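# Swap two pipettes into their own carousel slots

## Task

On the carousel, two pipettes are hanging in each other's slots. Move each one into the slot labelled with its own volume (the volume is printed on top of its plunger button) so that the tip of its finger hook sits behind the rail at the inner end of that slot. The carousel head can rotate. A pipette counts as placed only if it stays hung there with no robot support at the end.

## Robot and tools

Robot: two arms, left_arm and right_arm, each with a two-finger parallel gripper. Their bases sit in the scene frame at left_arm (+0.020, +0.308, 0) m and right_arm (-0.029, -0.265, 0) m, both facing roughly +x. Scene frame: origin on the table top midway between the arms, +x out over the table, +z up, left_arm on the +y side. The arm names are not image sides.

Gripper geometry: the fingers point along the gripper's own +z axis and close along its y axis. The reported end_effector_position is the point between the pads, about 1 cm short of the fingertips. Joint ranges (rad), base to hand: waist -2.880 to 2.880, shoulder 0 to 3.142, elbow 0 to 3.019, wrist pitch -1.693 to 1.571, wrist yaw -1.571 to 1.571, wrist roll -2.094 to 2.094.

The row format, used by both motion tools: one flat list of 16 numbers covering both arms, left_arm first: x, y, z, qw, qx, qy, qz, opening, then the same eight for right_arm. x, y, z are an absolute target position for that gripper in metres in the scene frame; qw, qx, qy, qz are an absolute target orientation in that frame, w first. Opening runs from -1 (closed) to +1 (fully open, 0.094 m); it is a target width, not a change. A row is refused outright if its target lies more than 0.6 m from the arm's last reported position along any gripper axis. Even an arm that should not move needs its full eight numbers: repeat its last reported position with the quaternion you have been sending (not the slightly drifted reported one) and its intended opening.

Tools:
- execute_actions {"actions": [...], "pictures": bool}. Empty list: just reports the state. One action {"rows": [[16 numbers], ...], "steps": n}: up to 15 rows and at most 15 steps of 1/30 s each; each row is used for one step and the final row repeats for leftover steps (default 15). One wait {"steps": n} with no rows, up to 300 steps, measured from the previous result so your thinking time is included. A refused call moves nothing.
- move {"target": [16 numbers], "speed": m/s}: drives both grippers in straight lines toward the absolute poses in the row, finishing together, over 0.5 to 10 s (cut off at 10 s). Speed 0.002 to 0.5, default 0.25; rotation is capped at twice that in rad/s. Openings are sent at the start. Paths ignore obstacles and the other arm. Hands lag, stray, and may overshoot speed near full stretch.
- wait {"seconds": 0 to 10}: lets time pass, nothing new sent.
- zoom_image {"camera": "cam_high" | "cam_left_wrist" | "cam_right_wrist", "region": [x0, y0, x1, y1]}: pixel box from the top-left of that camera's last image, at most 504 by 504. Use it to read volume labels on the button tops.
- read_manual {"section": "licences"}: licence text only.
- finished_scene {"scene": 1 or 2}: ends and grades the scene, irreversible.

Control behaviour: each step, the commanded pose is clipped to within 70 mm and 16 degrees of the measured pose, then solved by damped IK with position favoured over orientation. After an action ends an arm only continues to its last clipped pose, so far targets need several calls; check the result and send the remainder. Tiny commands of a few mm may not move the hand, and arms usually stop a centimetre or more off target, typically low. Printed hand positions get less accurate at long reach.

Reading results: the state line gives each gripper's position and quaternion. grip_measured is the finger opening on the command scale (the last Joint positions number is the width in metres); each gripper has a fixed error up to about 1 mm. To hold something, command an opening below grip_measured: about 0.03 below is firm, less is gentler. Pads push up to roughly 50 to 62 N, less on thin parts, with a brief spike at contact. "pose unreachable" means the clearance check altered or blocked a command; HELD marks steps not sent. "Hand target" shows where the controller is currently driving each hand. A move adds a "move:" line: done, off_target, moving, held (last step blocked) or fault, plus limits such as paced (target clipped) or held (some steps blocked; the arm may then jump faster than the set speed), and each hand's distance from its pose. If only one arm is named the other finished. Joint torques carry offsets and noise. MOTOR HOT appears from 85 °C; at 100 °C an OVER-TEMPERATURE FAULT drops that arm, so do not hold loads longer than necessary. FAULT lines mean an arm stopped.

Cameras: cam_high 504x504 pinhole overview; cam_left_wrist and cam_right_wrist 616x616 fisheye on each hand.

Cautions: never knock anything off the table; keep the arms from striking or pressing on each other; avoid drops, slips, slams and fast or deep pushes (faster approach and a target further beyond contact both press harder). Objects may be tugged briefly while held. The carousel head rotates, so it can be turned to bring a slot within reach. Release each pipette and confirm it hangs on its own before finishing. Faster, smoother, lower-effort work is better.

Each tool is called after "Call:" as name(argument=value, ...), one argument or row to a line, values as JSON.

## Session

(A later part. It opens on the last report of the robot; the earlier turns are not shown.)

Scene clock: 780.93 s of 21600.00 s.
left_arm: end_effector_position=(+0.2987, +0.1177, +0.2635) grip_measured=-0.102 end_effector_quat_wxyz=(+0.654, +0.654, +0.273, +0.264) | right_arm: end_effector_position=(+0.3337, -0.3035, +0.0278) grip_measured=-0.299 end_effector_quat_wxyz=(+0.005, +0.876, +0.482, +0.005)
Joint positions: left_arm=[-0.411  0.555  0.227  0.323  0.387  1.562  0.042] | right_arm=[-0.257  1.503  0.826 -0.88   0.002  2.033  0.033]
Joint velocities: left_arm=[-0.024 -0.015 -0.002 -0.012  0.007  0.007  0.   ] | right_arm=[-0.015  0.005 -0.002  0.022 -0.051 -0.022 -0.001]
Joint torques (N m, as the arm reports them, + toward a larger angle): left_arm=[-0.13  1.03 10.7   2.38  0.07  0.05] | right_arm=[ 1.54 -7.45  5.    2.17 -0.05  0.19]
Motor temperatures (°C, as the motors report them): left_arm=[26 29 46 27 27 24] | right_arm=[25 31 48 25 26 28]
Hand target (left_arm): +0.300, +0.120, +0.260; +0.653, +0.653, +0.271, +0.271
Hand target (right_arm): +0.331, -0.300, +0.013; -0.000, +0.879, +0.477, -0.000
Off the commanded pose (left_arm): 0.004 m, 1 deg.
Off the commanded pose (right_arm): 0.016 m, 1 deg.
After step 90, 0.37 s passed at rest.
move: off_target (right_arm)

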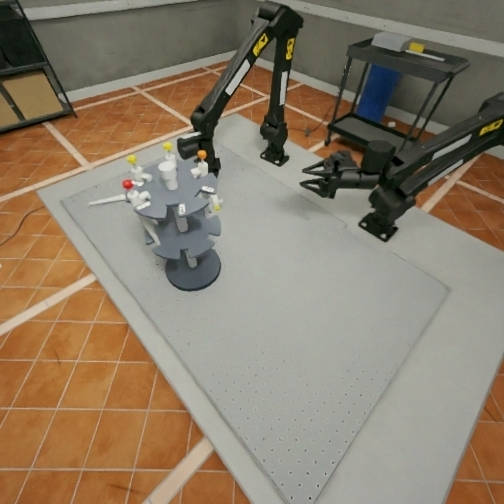

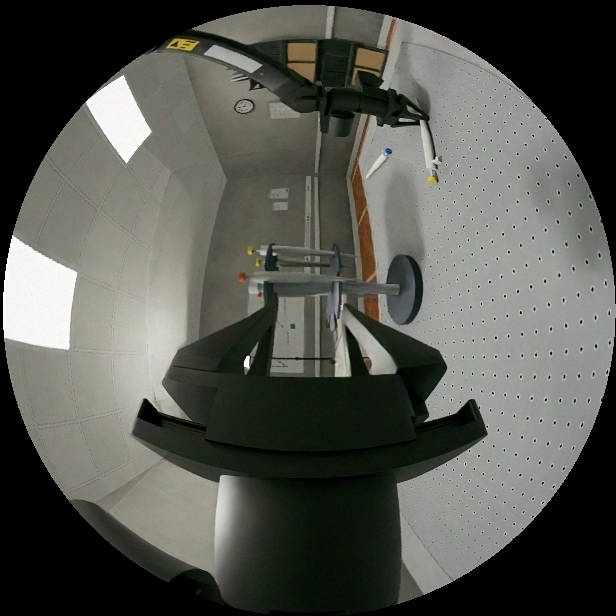

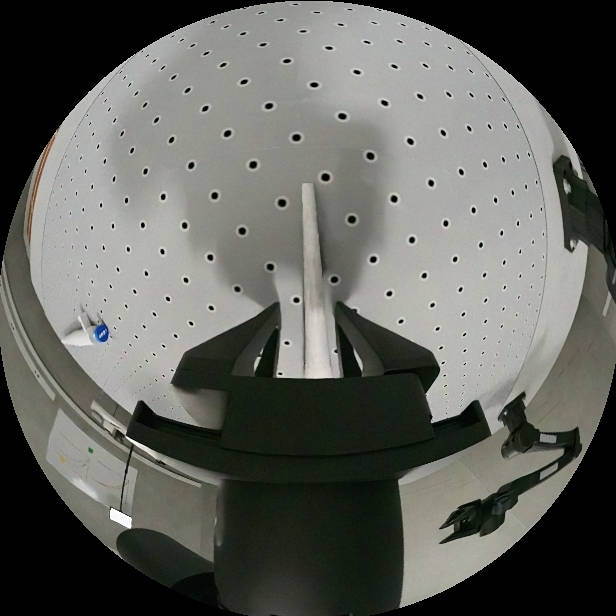

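Call:
execute_actions(
  actions=[
    {"rows": [[0.30,0.12,0.26,0.6533,0.6533,0.2706,0.2706,-0.1,0.331,-0.302,0.005,0,0.8746,0.4848,0,-0.3],[0.30,0.12,0.26,0.6533,0.6533,0.2706,0.2706,-0.1,0.331,-0.302,0.005,0,0.8746,0.4848,0,-0.3],[0.30,0.12,0.26,0.6533,0.6533,0.2706,0.2706,-0.1,0.331,-0.302,0.005,0,0.8746,0.4848,0,-0.3],[0.30,0.12,0.26,0.6533,0.6533,0.2706,0.2706,-0.1,0.331,-0.302,0.005,0,0.8746,0.4848,0,-0.3],[0.30,0.12,0.26,0.6533,0.6533,0.2706,0.2706,-0.1,0.331,-0.302,0.005,0,0.8746,0.4848,0,-0.3],[0.30,0.12,0.26,0.6533,0.6533,0.2706,0.2706,-0.1,0.331,-0.302,0.005,0,0.8746,0.4848,0,-0.79]], "steps": 15},
  ],
)

Scene clock: 785.97 s of 21600.00 s.
left_arm: end_effector_position=(+0.2987, +0.1177, +0.2635) grip_measured=-0.102 end_effector_quat_wxyz=(+0.654, +0.654, +0.273, +0.264) | right_arm: end_effector_position=(+0.3378, -0.3036, +0.0277) grip_measured=-0.760 end_effector_quat_wxyz=(+0.009, +0.876, +0.482, +0.013)
Joint positions: left_arm=[-0.411  0.555  0.227  0.323  0.387  1.562  0.042] | right_arm=[-0.257  1.503  0.825 -0.862 -0.     2.034  0.011]
Joint velocities: left_arm=[-0.005 -0.005  0.017  0.007 -0.037  0.037  0.   ] | right_arm=[-0.005 -0.005  0.012  0.002 -0.095 -0.022 -0.001]
Joint torques (N m, as the arm reports them, + toward a larger angle): left_arm=[-0.07  1.22 10.76  2.44  0.07  0.03] | right_arm=[ 1.06 -6.2   4.64  2.35  0.08 -0.03]
Motor temperatures (°C, as the motors report them): left_arm=[26 29 46 27 27 24] | right_arm=[25 31 47 25 26 28]
Hand target (left_arm): +0.300, +0.120, +0.260; +0.653, +0.653, +0.271, +0.271
Hand target (right_arm): +0.330, -0.302, +0.006; -0.000, +0.875, +0.485, -0.000
Off the commanded pose (left_arm): 0.004 m, 1 deg.
Off the commanded pose (right_arm): 0.024 m, 2 deg.
Steps of this call (steps 1 to 90: nothing new was sent; then 1.53 s passed at rest; steps 91 to 105: all 15 steps of this action). Readings (end_effector_position):
91: left_arm (+0.2987, +0.1177, +0.2635) | right_arm (+0.3343, -0.3036, +0.0278)
92: left_arm (+0.2987, +0.1177, +0.2635) | right_arm (+0.3350, -0.3037, +0.0277)
94: left_arm (+0.2987, +0.1177, +0.2635) | right_arm (+0.3359, -0.3038, +0.0278)
98: left_arm (+0.2987, +0.1177, +0.2635) | right_arm (+0.3362, -0.3031, +0.0276)
105: the state above

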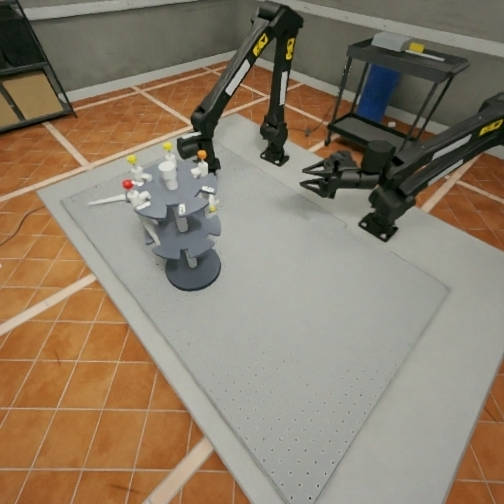

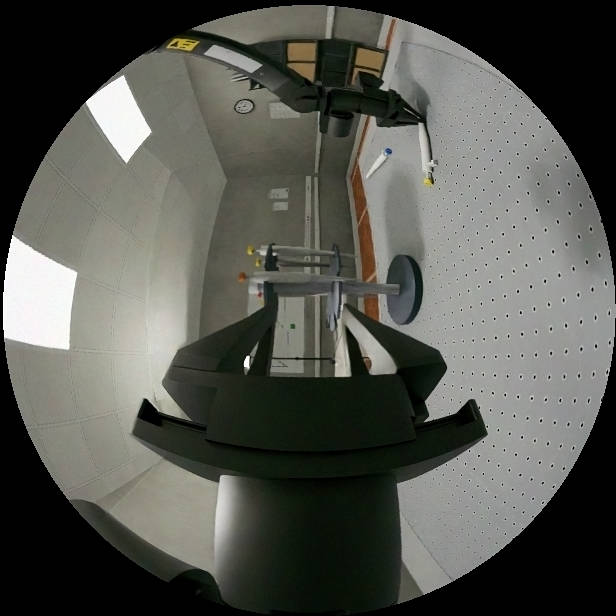

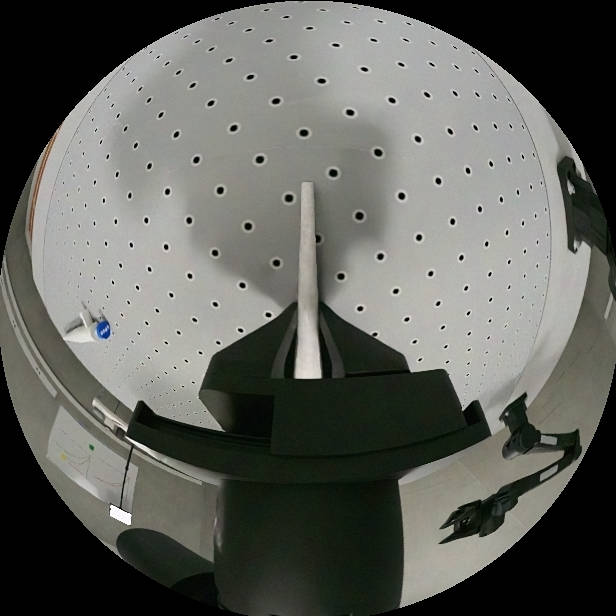

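Call:
move(
  target=[0.30,0.12,0.26,0.6533,0.6533,0.2706,0.2706,-0.1,0.335,-0.30,0.09,0,0.8746,0.4848,0,-0.80],
  speed=0.2,
)

Call:
move(
  target=[0.29,0.06,0.255,0.6533,0.6533,0.2706,0.2706,-0.1,0.40,-0.16,0.20,0,0.342,0.9397,0,-0.80],
  speed=0.4,
)

Call:
move(
  target=[0.28,0.02,0.25,0.6533,0.6533,0.2706,0.2706,-0.1,0.43,0.02,0.26,0,-0.3827,0.9239,0,-0.80],
  speed=0.4,
)

Scene clock: 791.57 s of 21600.00 s.
left_arm: end_effector_position=(+0.2987, +0.1177, +0.2635) grip_measured=-0.102 end_effector_quat_wxyz=(+0.654, +0.654, +0.273, +0.264) | right_arm: end_effector_position=(+0.3161, -0.3013, +0.0699) grip_measured=-0.760 end_effector_quat_wxyz=(-0.013, +0.876, +0.482, -0.019)
Joint positions: left_arm=[-0.411  0.555  0.227  0.323  0.387  1.562  0.042] | right_arm=[-0.257  1.422  0.872 -1.067 -0.     2.034  0.011]
Joint velocities: left_arm=[-0.005 -0.015 -0.007  0.007 -0.022  0.051 -0.001] | right_arm=[-0.005  0.005 -0.002 -0.007  0.022 -0.022 -0.001]
Joint torques (N m, as the arm reports them, + toward a larger angle): left_arm=[ 0.21  1.59 10.73  2.51  0.07  0.02] | right_arm=[  1.55 -10.78  10.15  -0.29   0.03   0.05]
Motor temperatures (°C, as the motors report them): left_arm=[26 29 46 27 27 24] | right_arm=[25 30 47 25 26 28]
Hand target (left_arm): +0.300, +0.120, +0.260; +0.653, +0.653, +0.271, +0.271
Hand target (right_arm): +0.333, -0.300, +0.090; -0.000, +0.875, +0.485, +0.000
Off the commanded pose (left_arm): 0.004 m, 1 deg.
Off the commanded pose (right_arm): 0.028 m, 3 deg.
After step 90, 1.73 s passed at rest.
move: off_target (right_arm)

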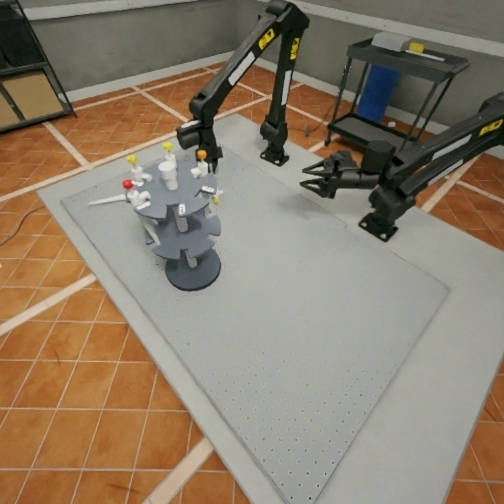

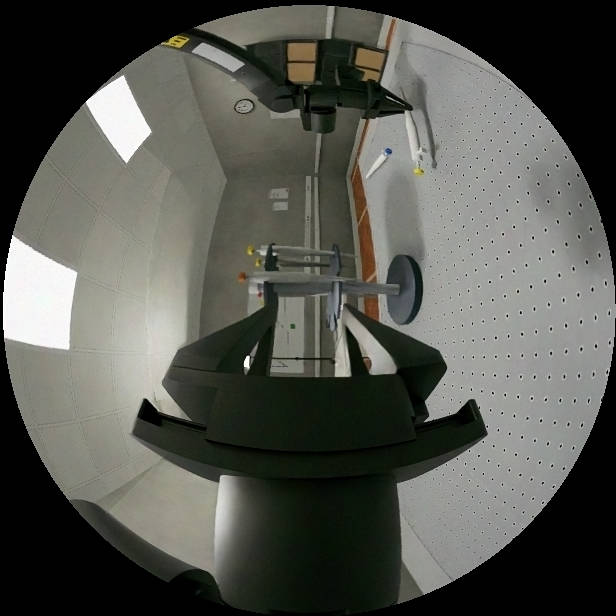

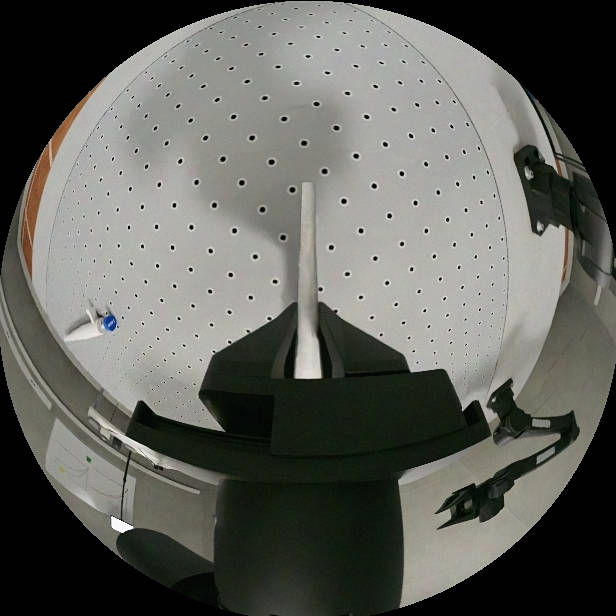

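Scene clock: 794.00 s of 21600.00 s.
left_arm: end_effector_position=(+0.2881, +0.0643, +0.2457) grip_measured=-0.102 end_effector_quat_wxyz=(+0.646, +0.660, +0.279, +0.265) | right_arm: end_effector_position=(+0.3837, -0.1706, +0.1871) grip_measured=-0.760 end_effector_quat_wxyz=(-0.009, +0.353, +0.935, -0.009)
Joint positions: left_arm=[-0.705  0.703  0.227  0.45   0.083  1.562  0.042] | right_arm=[ 0.074  1.483  1.27  -1.382  0.005  0.951  0.011]
Joint velocities: left_arm=[ 0.005  0.005 -0.002 -0.007 -0.051 -0.037  0.   ] | right_arm=[-0.005  0.015 -0.022  0.007  0.066  0.007 -0.001]
Joint torques (N m, as the arm reports them, + toward a larger angle): left_arm=[-1.37 -0.3  12.23  2.62 -0.12 -0.01] | right_arm=[  1.75 -10.4   12.15  -0.35  -0.17  -0.1 ]
Motor temperatures (°C, as the motors report them): left_arm=[26 29 46 27 27 24] | right_arm=[25 30 47 25 26 28]
Hand target (left_arm): +0.289, +0.060, +0.255; +0.654, +0.653, +0.271, +0.270
Hand target (right_arm): +0.398, -0.162, +0.201; -0.001, +0.342, +0.940, -0.000
Off the commanded pose (left_arm): 0.010 m, 2 deg.
Off the commanded pose (right_arm): 0.023 m, 2 deg.
move: off_target (right_arm)

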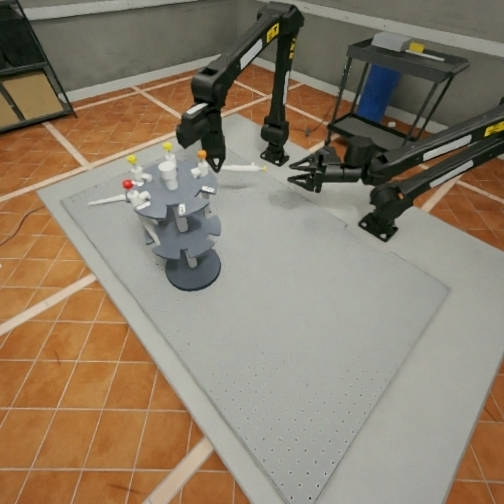

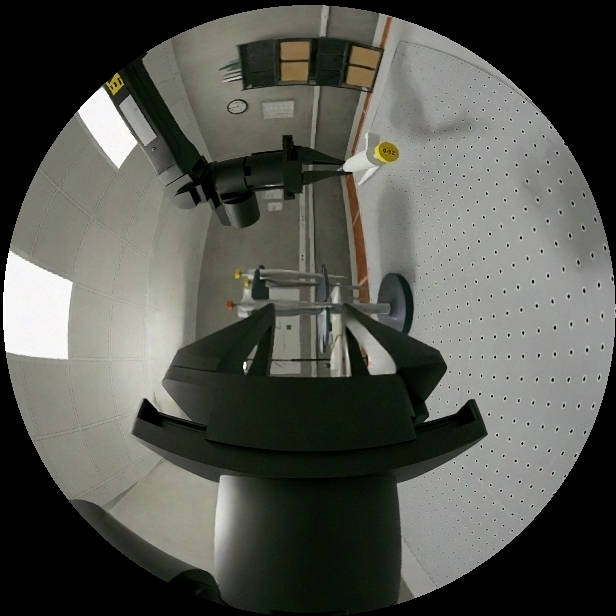

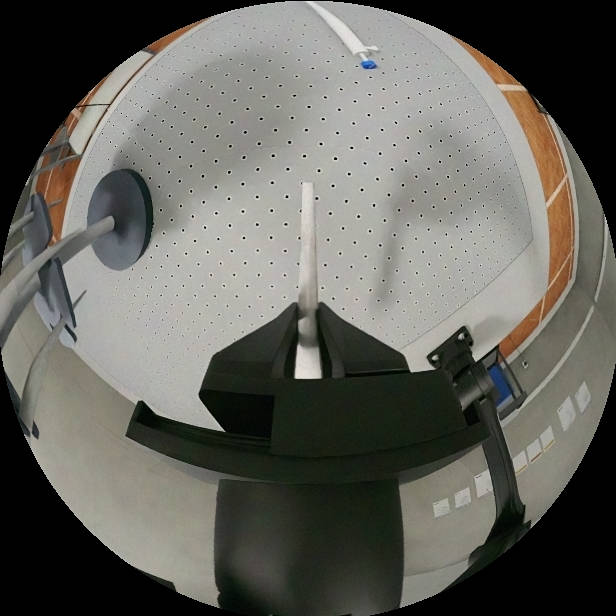

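Scene clock: 796.53 s of 21600.00 s.
left_arm: end_effector_position=(+0.2745, +0.0307, +0.2268) grip_measured=-0.102 end_effector_quat_wxyz=(+0.636, +0.668, +0.281, +0.264) | right_arm: end_effector_position=(+0.4206, +0.0059, +0.2486) grip_measured=-0.760 end_effector_quat_wxyz=(-0.012, -0.372, +0.928, -0.003)
Joint positions: left_arm=[-0.876  0.828  0.227  0.55  -0.09   1.562  0.042] | right_arm=[ 0.39   1.732  1.734 -1.598  0.003 -0.218  0.011]
Joint velocities: left_arm=[-0.034 -0.005 -0.002 -0.002 -0.022  0.037 -0.001] | right_arm=[-0.015 -0.015  0.017 -0.002  0.007  0.007  0.   ]
Joint torques (N m, as the arm reports them, + toward a larger angle): left_arm=[-1.71 -0.76 14.05  2.66 -0.13  0.01] | right_arm=[  1.67 -14.6   12.7   -0.15  -0.18  -0.13]
Motor temperatures (°C, as the motors report them): left_arm=[26 29 46 27 27 24] | right_arm=[25 31 48 25 26 28]
Hand target (left_arm): +0.279, +0.021, +0.250; +0.653, +0.653, +0.271, +0.270
Hand target (right_arm): +0.430, +0.018, +0.261; -0.000, -0.383, +0.924, +0.000
Off the commanded pose (left_arm): 0.026 m, 3 deg.
Off the commanded pose (right_arm): 0.020 m, 2 deg.
move: off_target (left_arm, right_arm)

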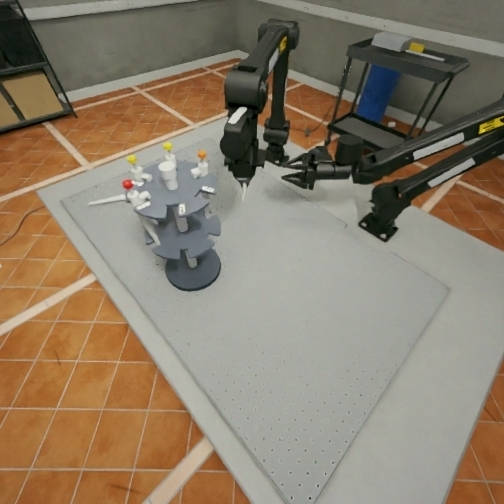

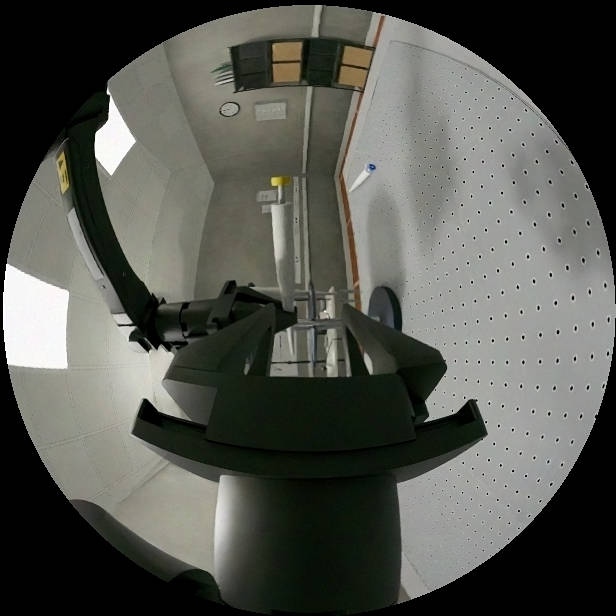

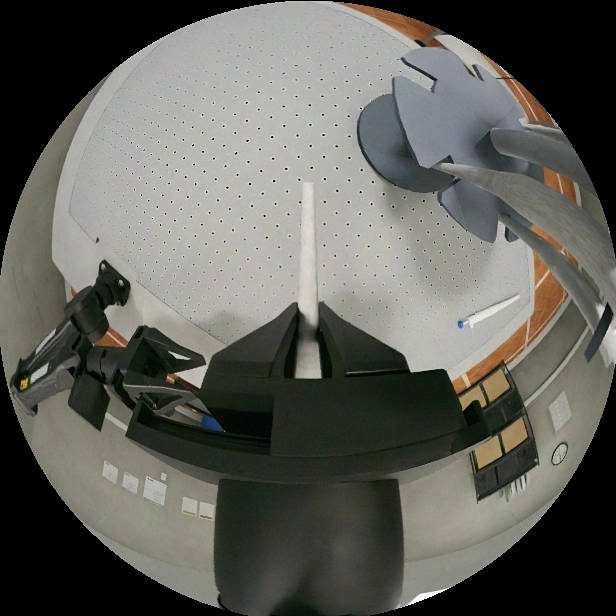

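Call:
zoom_image(
  camera="cam_left_wrist",
  region=[210, 150, 370, 310],
)

Region (210, 150, 370, 310) of cam_left_wrist's 616x616 image, scaled by 3.150, with more detail than that image has.

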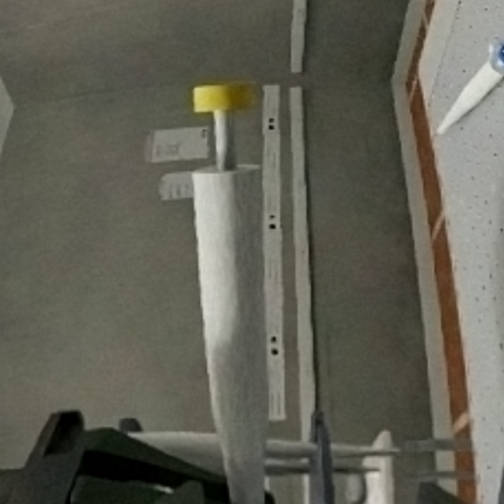

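Call:
move(
  target=[0.368,-0.022,0.277,0.6533,0.6533,0.2706,0.2706,-0.1,0.43,0.02,0.26,0,-0.3827,0.9239,0,-0.80],
  speed=0.12,
)

Scene clock: 804.80 s of 21600.00 s.
left_arm: end_effector_position=(+0.3531, -0.0143, +0.2504) grip_measured=-0.102 end_effector_quat_wxyz=(+0.636, +0.671, +0.281, +0.258) | right_arm: end_effector_position=(+0.4206, +0.0059, +0.2486) grip_measured=-0.760 end_effector_quat_wxyz=(-0.012, -0.373, +0.928, -0.003)
Joint positions: left_arm=[-0.763  1.117  0.452  0.606  0.034  1.562  0.042] | right_arm=[ 0.39   1.732  1.734 -1.598  0.003 -0.221  0.011]
Joint velocities: left_arm=[-0.015 -0.005  0.002  0.027  0.022 -0.007  0.   ] | right_arm=[-0.005  0.005  0.002 -0.012  0.037  0.066 -0.   ]
Joint torques (N m, as the arm reports them, + toward a larger angle): left_arm=[-0.11 -5.66 14.91  2.61  0.06  0.05] | right_arm=[  1.56 -14.87  12.5    0.15  -0.15  -0.08]
Motor temperatures (°C, as the motors report them): left_arm=[26 28 47 27 27 24] | right_arm=[25 31 50 25 26 28]
Hand target (left_arm): +0.366, -0.022, +0.277; +0.653, +0.653, +0.271, +0.271
Hand target (right_arm): +0.429, +0.019, +0.260; +0.001, -0.383, +0.924, +0.000
Off the commanded pose (left_arm): 0.031 m, 3 deg.
Off the commanded pose (right_arm): 0.020 m, 2 deg.
After step 90, 3.87 s passed at rest.
move: off_target (left_arm, right_arm)

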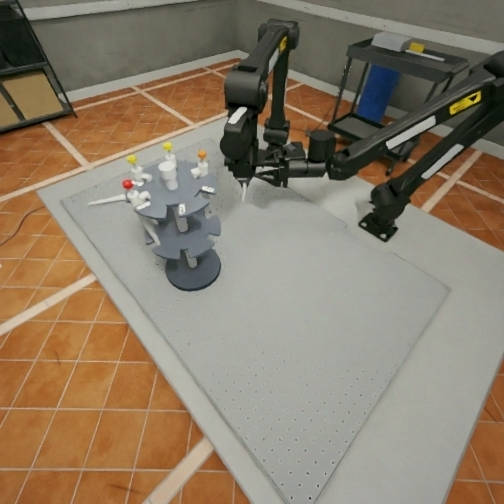

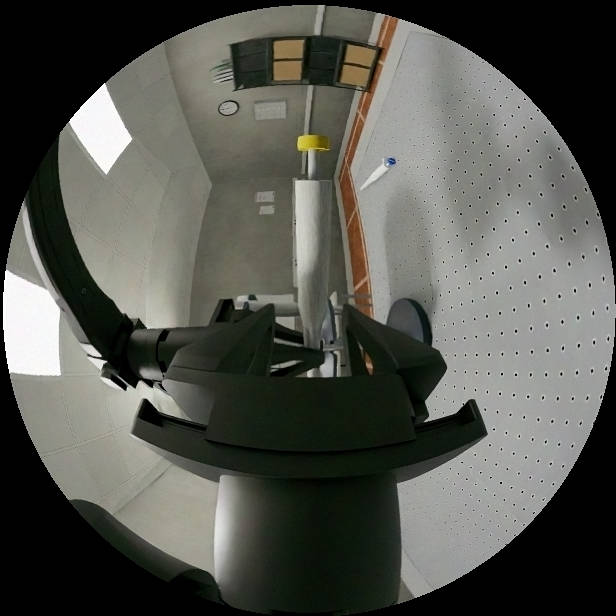

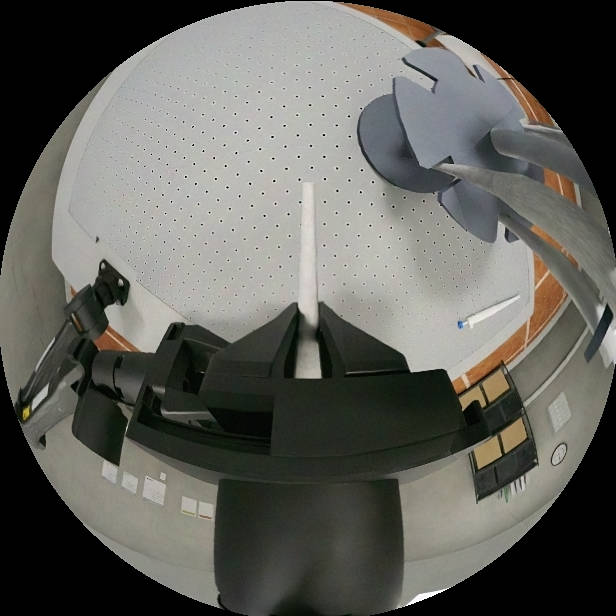

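Call:
move(
  target=[0.394,-0.048,0.274,0.6533,0.6533,0.2706,0.2706,-0.1,0.43,0.02,0.26,0,-0.3827,0.9239,0,-0.80],
  speed=0.06,
)

Scene clock: 808.17 s of 21600.00 s.
left_arm: end_effector_position=(+0.3786, -0.0384, +0.2479) grip_measured=-0.102 end_effector_quat_wxyz=(+0.635, +0.672, +0.281, +0.257) | right_arm: end_effector_position=(+0.4206, +0.0059, +0.2486) grip_measured=-0.760 end_effector_quat_wxyz=(-0.012, -0.373, +0.928, -0.003)
Joint positions: left_arm=[-0.763  1.237  0.531  0.646  0.034  1.562  0.042] | right_arm=[ 0.39   1.732  1.734 -1.598  0.003 -0.221  0.011]
Joint velocities: left_arm=[-0.005 -0.005 -0.012  0.002  0.037 -0.095 -0.   ] | right_arm=[ 0.005  0.005 -0.022 -0.002 -0.037 -0.066  0.001]
Joint torques (N m, as the arm reports them, + toward a larger angle): left_arm=[-0.13 -6.57 14.79  2.59 -0.01  0.  ] | right_arm=[  1.2  -14.75  12.48   0.1   -0.15  -0.09]
Motor temperatures (°C, as the motors report them): left_arm=[26 29 47 27 27 24] | right_arm=[25 31 51 25 26 28]
Hand target (left_arm): +0.392, -0.047, +0.274; +0.653, +0.653, +0.271, +0.271
Hand target (right_arm): +0.429, +0.019, +0.260; +0.001, -0.383, +0.924, +0.000
Off the commanded pose (left_arm): 0.032 m, 4 deg.
Off the commanded pose (right_arm): 0.020 m, 2 deg.
move: off_target (left_arm, right_arm)

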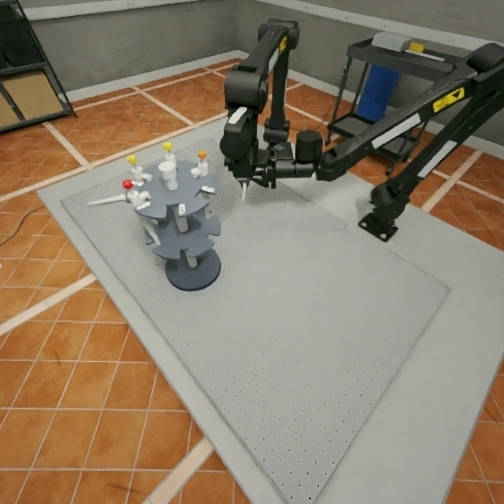

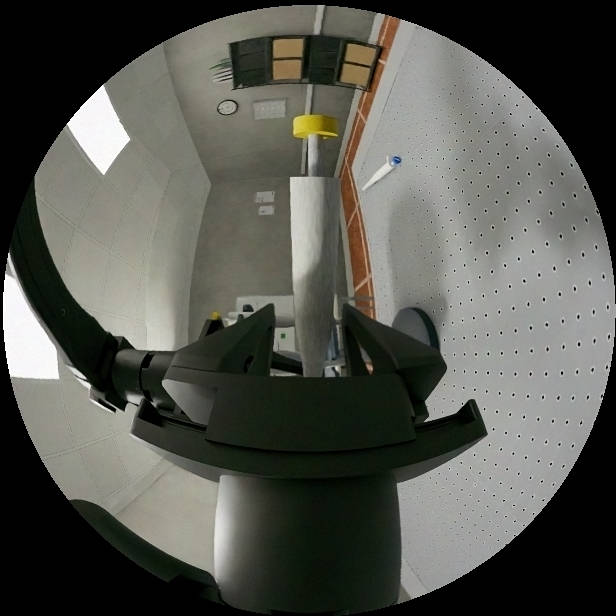

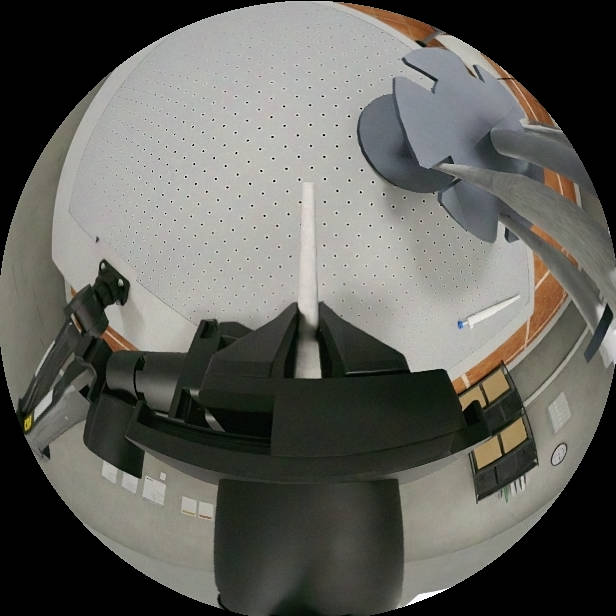

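Width 50. Close left, open right, separate.

Call:
execute_actions(
  actions=[
    {"rows": [[0.394,-0.048,0.274,0.6533,0.6533,0.2706,0.2706,-0.62,0.43,0.02,0.26,0,-0.3827,0.9239,0,-0.80]], "steps": 12},
  ],
  pictures=false,
)

Call:
execute_actions(
  actions=[
    {"rows": [[0.394,-0.048,0.274,0.6533,0.6533,0.2706,0.2706,-0.62,0.43,0.02,0.26,0,-0.3827,0.9239,0,-0.45]], "steps": 9},
  ],
  pictures=false,
)

Call:
move(
  target=[0.375,-0.035,0.205,0.6533,0.6533,0.2706,0.2706,-0.62,0.43,0.02,0.30,0,-0.3827,0.9239,0,-0.45],
  speed=0.12,
)

Scene clock: 811.80 s of 21600.00 s.
left_arm: end_effector_position=(+0.3792, -0.0386, +0.2470) grip_measured=-0.567 end_effector_quat_wxyz=(+0.635, +0.672, +0.280, +0.258) | right_arm: end_effector_position=(+0.4210, +0.0060, +0.2494) grip_measured=-0.760 end_effector_quat_wxyz=(-0.011, -0.373, +0.928, -0.003)
Joint positions: left_arm=[-0.762  1.241  0.532  0.647  0.035  1.564  0.02 ] | right_arm=[ 0.39   1.732  1.736 -1.599  0.003 -0.221  0.011]
Joint velocities: left_arm=[-0.005 -0.005 -0.007  0.017  0.007  0.037  0.001] | right_arm=[-0.005 -0.015  0.007 -0.022 -0.066  0.037  0.001]
Joint torques (N m, as the arm reports them, + toward a larger angle): left_arm=[-0.17 -6.98 14.54  2.6   0.04  0.01] | right_arm=[  1.79 -14.85  12.36   0.01  -0.13  -0.07]
Motor temperatures (°C, as the motors report them): left_arm=[26 29 48 27 27 24] | right_arm=[25 31 51 25 26 28]
Hand target (left_arm): +0.392, -0.047, +0.274; +0.653, +0.653, +0.271, +0.271
Hand target (right_arm): +0.429, +0.019, +0.260; +0.000, -0.383, +0.924, -0.000
Off the commanded pose (left_arm): 0.032 m, 4 deg.
Off the commanded pose (right_arm): 0.020 m, 2 deg.
Steps of this call (steps 1 to 90: nothing new was sent; then 0.23 s passed at rest; steps 91 to 102: all 12 steps of this action). Readings (end_effector_position):
91: left_arm (+0.3786, -0.0384, +0.2479) | right_arm (+0.4206, +0.0059, +0.2486)
92: left_arm (+0.3786, -0.0385, +0.2478) | right_arm (+0.4206, +0.0059, +0.2486)
94: left_arm (+0.3790, -0.0387, +0.2470) | right_arm (+0.4209, +0.0060, +0.2493)
98: left_arm (+0.3792, -0.0386, +0.2470) | right_arm (+0.4210, +0.0060, +0.2494)
102: the state above

Scene clock: 812.10 s of 21600.00 s.
left_arm: end_effector_position=(+0.3792, -0.0386, +0.2470) grip_measured=-0.567 end_effector_quat_wxyz=(+0.635, +0.672, +0.280, +0.258) | right_arm: end_effector_position=(+0.4210, +0.0060, +0.2494) grip_measured=-0.452 end_effector_quat_wxyz=(-0.011, -0.373, +0.928, -0.003)
Joint positions: left_arm=[-0.762  1.241  0.532  0.647  0.035  1.564  0.02 ] | right_arm=[ 0.39   1.732  1.736 -1.599  0.003 -0.221  0.026]
Joint velocities: left_arm=[-0.005 -0.005 -0.007 -0.027 -0.037 -0.037  0.   ] | right_arm=[-0.005  0.005 -0.012 -0.017  0.066 -0.007 -0.001]
Joint torques (N m, as the arm reports them, + toward a larger angle): left_arm=[-0.12 -7.32 14.54  2.51  0.   -0.03] | right_arm=[  1.61 -14.67  12.34   0.15  -0.18  -0.04]
Motor temperatures (°C, as the motors report them): left_arm=[26 29 48 27 27 24] | right_arm=[25 31 51 25 26 28]
Hand target (left_arm): +0.392, -0.047, +0.274; +0.653, +0.653, +0.271, +0.271
Hand target (right_arm): +0.429, +0.019, +0.260; +0.001, -0.383, +0.924, +0.000
Off the commanded pose (left_arm): 0.032 m, 4 deg.
Off the commanded pose (right_arm): 0.020 m, 2 deg.
Steps of this call (steps 1 to 9: all 9 steps of this action). Readings (end_effector_position):
1: left_arm (+0.3792, -0.0386, +0.2470) | right_arm (+0.4210, +0.0060, +0.2494)
2: left_arm (+0.3792, -0.0386, +0.2470) | right_arm (+0.4210, +0.0060, +0.2494)
4: left_arm (+0.3792, -0.0386, +0.2470) | right_arm (+0.4210, +0.0060, +0.2494)
8: left_arm (+0.3792, -0.0386, +0.2470) | right_arm (+0.4210, +0.0060, +0.2494)
9: the state above

Scene clock: 813.27 s of 21600.00 s.
left_arm: end_effector_position=(+0.3770, -0.0354, +0.2037) grip_measured=-0.567 end_effector_quat_wxyz=(+0.648, +0.658, +0.276, +0.266) | right_arm: end_effector_position=(+0.4247, +0.0083, +0.2941) grip_measured=-0.452 end_effector_quat_wxyz=(+0.002, -0.373, +0.928, -0.001)
Joint positions: left_arm=[-0.762  1.393  0.46   0.915  0.03   1.564  0.02 ] | right_arm=[ 0.39   1.733  1.855 -1.689  0.003 -0.221  0.026]
Joint velocities: left_arm=[-0.005 -0.005 -0.002  0.027 -0.037  0.022  0.   ] | right_arm=[-0.005  0.005 -0.022 -0.007 -0.022  0.022 -0.001]
Joint torques (N m, as the arm reports them, + toward a larger angle): left_arm=[-1.06 -9.17  7.37  2.82 -0.18  0.  ] | right_arm=[  1.72 -14.66  11.57  -0.12  -0.13  -0.08]
Motor temperatures (°C, as the motors report them): left_arm=[26 29 48 27 27 24] | right_arm=[25 31 51 25 26 28]
Hand target (left_arm): +0.375, -0.035, +0.205; +0.653, +0.653, +0.271, +0.270
Hand target (right_arm): +0.429, +0.019, +0.300; +0.006, -0.383, +0.924, +0.001
Off the commanded pose (left_arm): 0.002 m, 1 deg.
Off the commanded pose (right_arm): 0.014 m, 1 deg.
joint sent to its limit (right arm) — the command would take joint 4 (wrist pitch) past its lower limit, so that joint was sent only as far as its limit.
move: off_target (right_arm)

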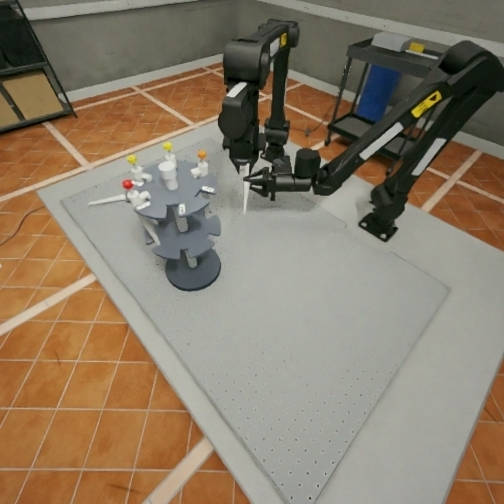

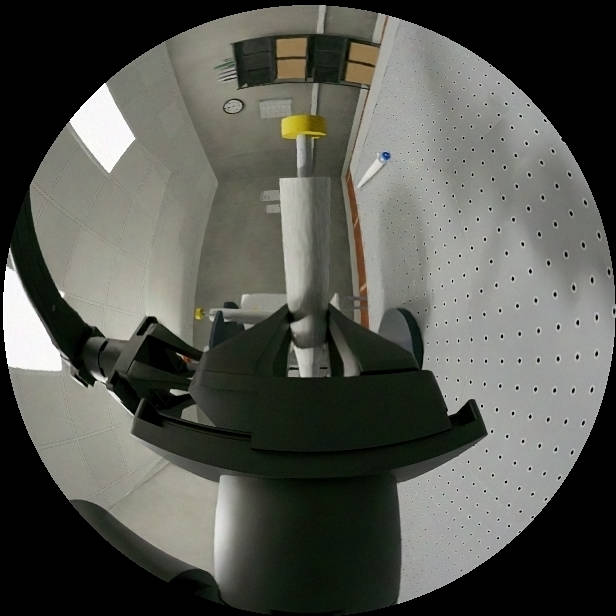

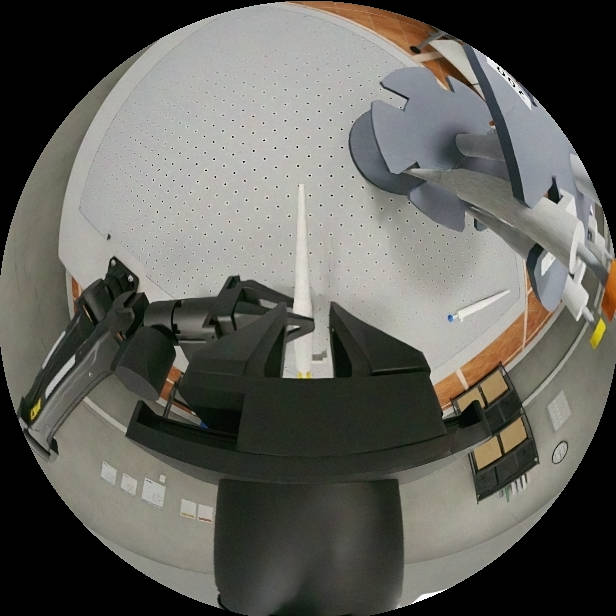

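Call:
move(
  target=[0.35,0.04,0.21,0.6533,0.6533,0.2706,0.2706,-0.62,0.41,-0.22,0.28,0,0.0,1.0,0,-0.3],
  speed=0.3,
)

Call:
move(
  target=[0.47,0.20,0.33,0.6151,0.3648,0.5838,-0.3844,-0.62,0.69,-0.487,0.08,0,0.2164,0.9763,0,-0.3],
  speed=0.3,
)

Scene clock: 819.47 s of 21600.00 s.
left_arm: end_effector_position=(+0.3527, +0.0355, +0.2136) grip_measured=-0.567 end_effector_quat_wxyz=(+0.659, +0.649, +0.269, +0.269) | right_arm: end_effector_position=(+0.4097, -0.2174, +0.2714) grip_measured=-0.301 end_effector_quat_wxyz=(-0.015, -0.008, +1.000, -0.003)
Joint positions: left_arm=[-0.623  1.191  0.302  0.902  0.174  1.564  0.02 ] | right_arm=[-0.043  1.512  1.524 -1.614  0.003  0.095  0.033]
Joint velocities: left_arm=[-0.005  0.005  0.002  0.017 -0.007  0.037 -0.001] | right_arm=[-0.005 -0.015 -0.012  0.007 -0.081 -0.022 -0.   ]
Joint torques (N m, as the arm reports them, + toward a larger angle): left_arm=[-0.04 -7.27  7.43  1.22  0.05  0.01] | right_arm=[  0.53 -15.24   7.34   1.54  -0.13   0.18]
Motor temperatures (°C, as the motors report them): left_arm=[26 29 46 27 27 24] | right_arm=[25 32 51 25 26 28]
Hand target (left_arm): +0.351, +0.040, +0.210; +0.653, +0.653, +0.270, +0.271
Hand target (right_arm): +0.408, -0.218, +0.279; +0.001, -0.000, +1.000, +0.000
Off the commanded pose (left_arm): 0.006 m, 1 deg.
Off the commanded pose (right_arm): 0.009 m, 2 deg.
After step 90, 1.50 s passed at rest.
move: done

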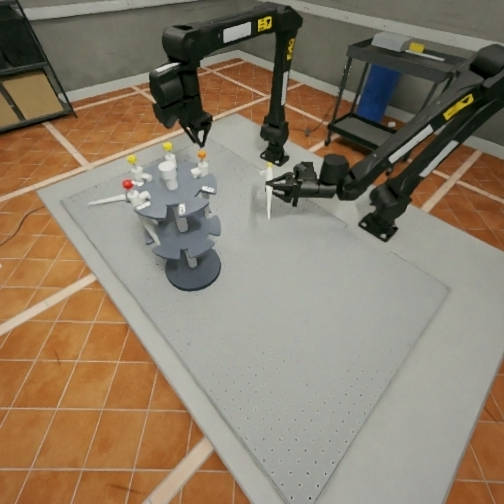

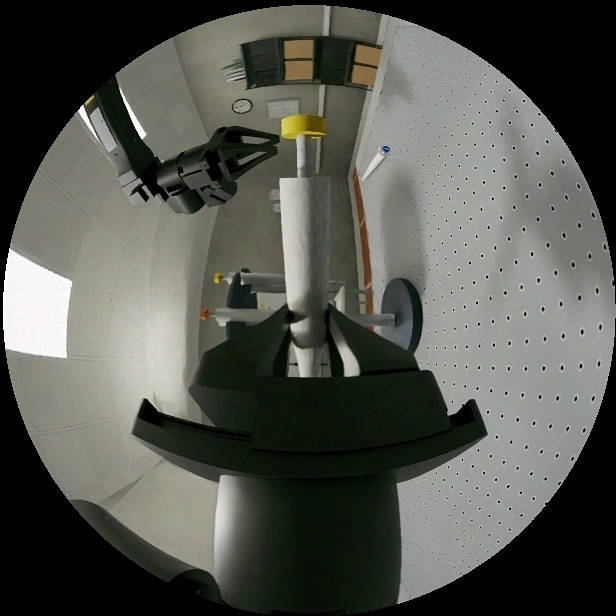

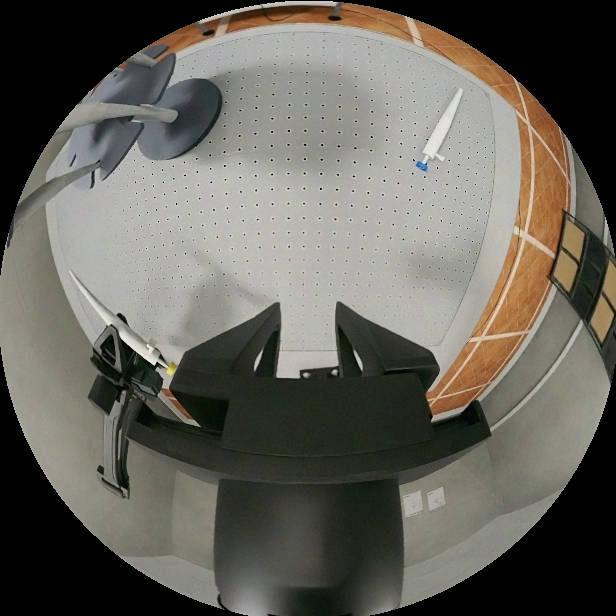

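Scene clock: 823.00 s of 21600.00 s.
left_arm: end_effector_position=(+0.4584, +0.1945, +0.3107) grip_measured=-0.567 end_effector_quat_wxyz=(+0.601, +0.358, +0.597, -0.393) | right_arm: end_effector_position=(+0.6855, -0.4800, +0.0835) grip_measured=-0.301 end_effector_quat_wxyz=(-0.003, +0.206, +0.978, -0.001)
Joint positions: left_arm=[ 0.107  1.271  0.677  0.687  1.231 -0.127  0.02 ] | right_arm=[-0.444  2.508  2.585 -1.654  0.003  0.125  0.033]
Joint velocities: left_arm=[-0.015 -0.005  0.007  0.007  0.037  0.051 -0.   ] | right_arm=[ 0.005 -0.005 -0.002 -0.007  0.007 -0.037 -0.   ]
Joint torques (N m, as the arm reports them, + toward a larger angle): left_arm=[-0.34 -7.49 14.72  2.23 -0.06 -0.08] | right_arm=[  0.24 -24.19  12.41  -0.02  -0.13   0.18]
Motor temperatures (°C, as the motors report them): left_arm=[26 29 47 27 27 24] | right_arm=[25 32 52 25 26 28]
Hand target (left_arm): +0.471, +0.198, +0.329; +0.615, +0.366, +0.584, -0.383
Hand target (right_arm): +0.691, -0.487, +0.084; +0.003, +0.216, +0.976, -0.000
Off the commanded pose (left_arm): 0.023 m, 3 deg.
Off the commanded pose (right_arm): 0.009 m, 1 deg.
move: off_target (left_arm)

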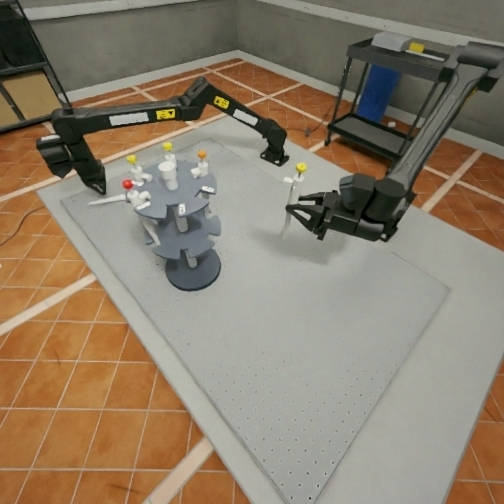

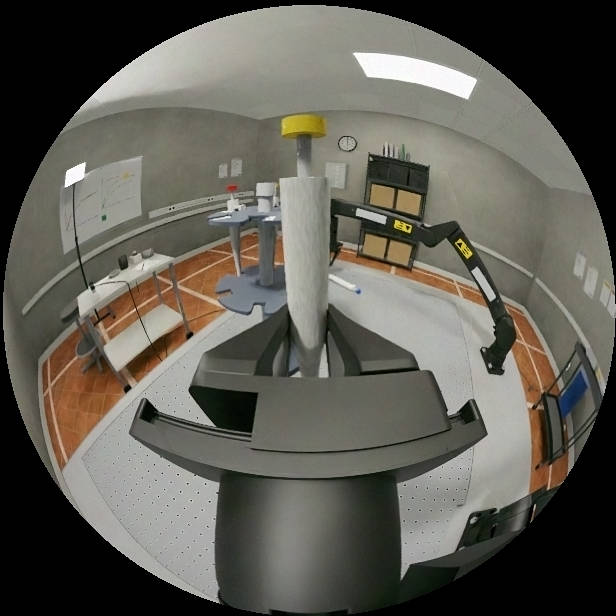

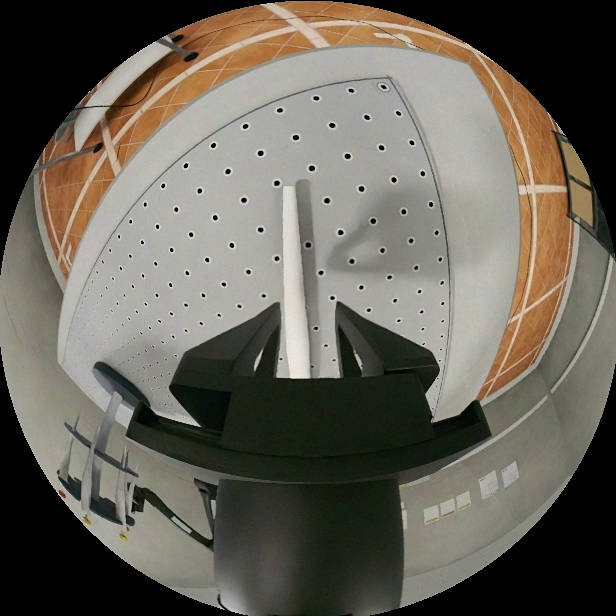

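Call:
execute_actions(
  actions=[],
)

Scene clock: 836.70 s of 21600.00 s.
left_arm: end_effector_position=(+0.4584, +0.1945, +0.3107) grip_measured=-0.567 end_effector_quat_wxyz=(+0.600, +0.357, +0.598, -0.394) | right_arm: end_effector_position=(+0.6855, -0.4800, +0.0835) grip_measured=-0.301 end_effector_quat_wxyz=(-0.004, +0.206, +0.978, -0.001)
Joint positions: left_arm=[ 0.107  1.271  0.677  0.688  1.231 -0.131  0.02 ] | right_arm=[-0.444  2.508  2.585 -1.655  0.003  0.125  0.033]
Joint velocities: left_arm=[-0.005 -0.005 -0.007 -0.007  0.022  0.037 -0.   ] | right_arm=[-0.005 -0.024 -0.007 -0.012 -0.051 -0.051 -0.   ]
Joint torques (N m, as the arm reports them, + toward a larger angle): left_arm=[-0.11 -7.96 14.61  2.14 -0.09 -0.06] | right_arm=[  0.19 -23.78  12.42  -0.14  -0.13   0.13]
Motor temperatures (°C, as the motors report them): left_arm=[26 29 48 27 27 24] | right_arm=[25 34 53 25 26 28]
Hand target (left_arm): +0.471, +0.198, +0.330; +0.615, +0.366, +0.584, -0.383
Hand target (right_arm): +0.691, -0.487, +0.084; +0.003, +0.216, +0.976, -0.000
Off the commanded pose (left_arm): 0.023 m, 3 deg.
Off the commanded pose (right_arm): 0.009 m, 1 deg.
Steps of this call (steps 1 to 90: nothing new was sent; then 10.70 s passed at rest). Readings (end_effector_position):
1: left_arm (+0.4584, +0.1945, +0.3107) | right_arm (+0.6855, -0.4800, +0.0835)
2: left_arm (+0.4584, +0.1945, +0.3107) | right_arm (+0.6855, -0.4800, +0.0835)
4: left_arm (+0.4584, +0.1945, +0.3107) | right_arm (+0.6855, -0.4800, +0.0835)
8: left_arm (+0.4584, +0.1945, +0.3107) | right_arm (+0.6855, -0.4800, +0.0835)
90: the state above

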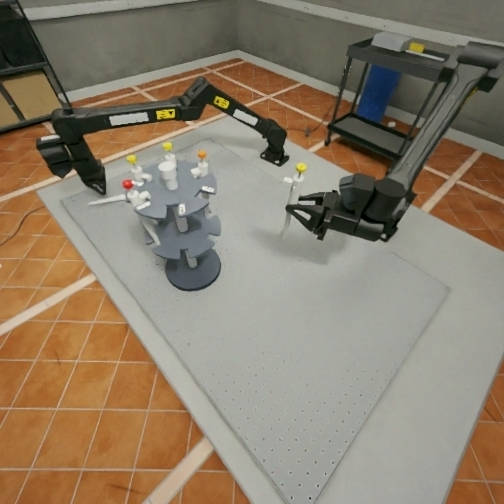

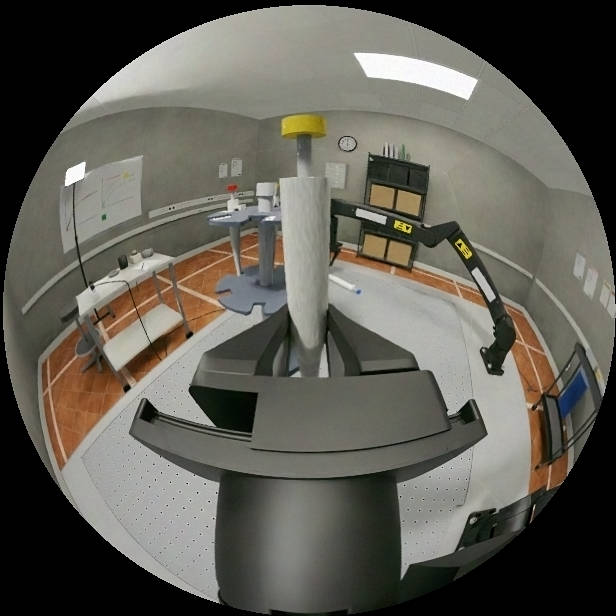

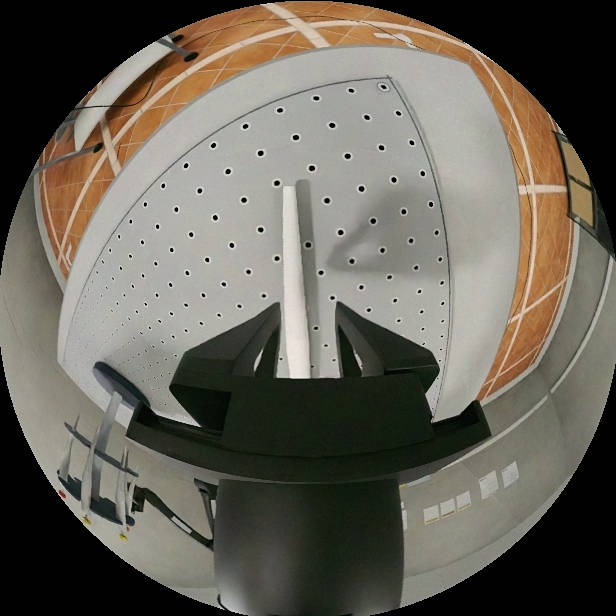

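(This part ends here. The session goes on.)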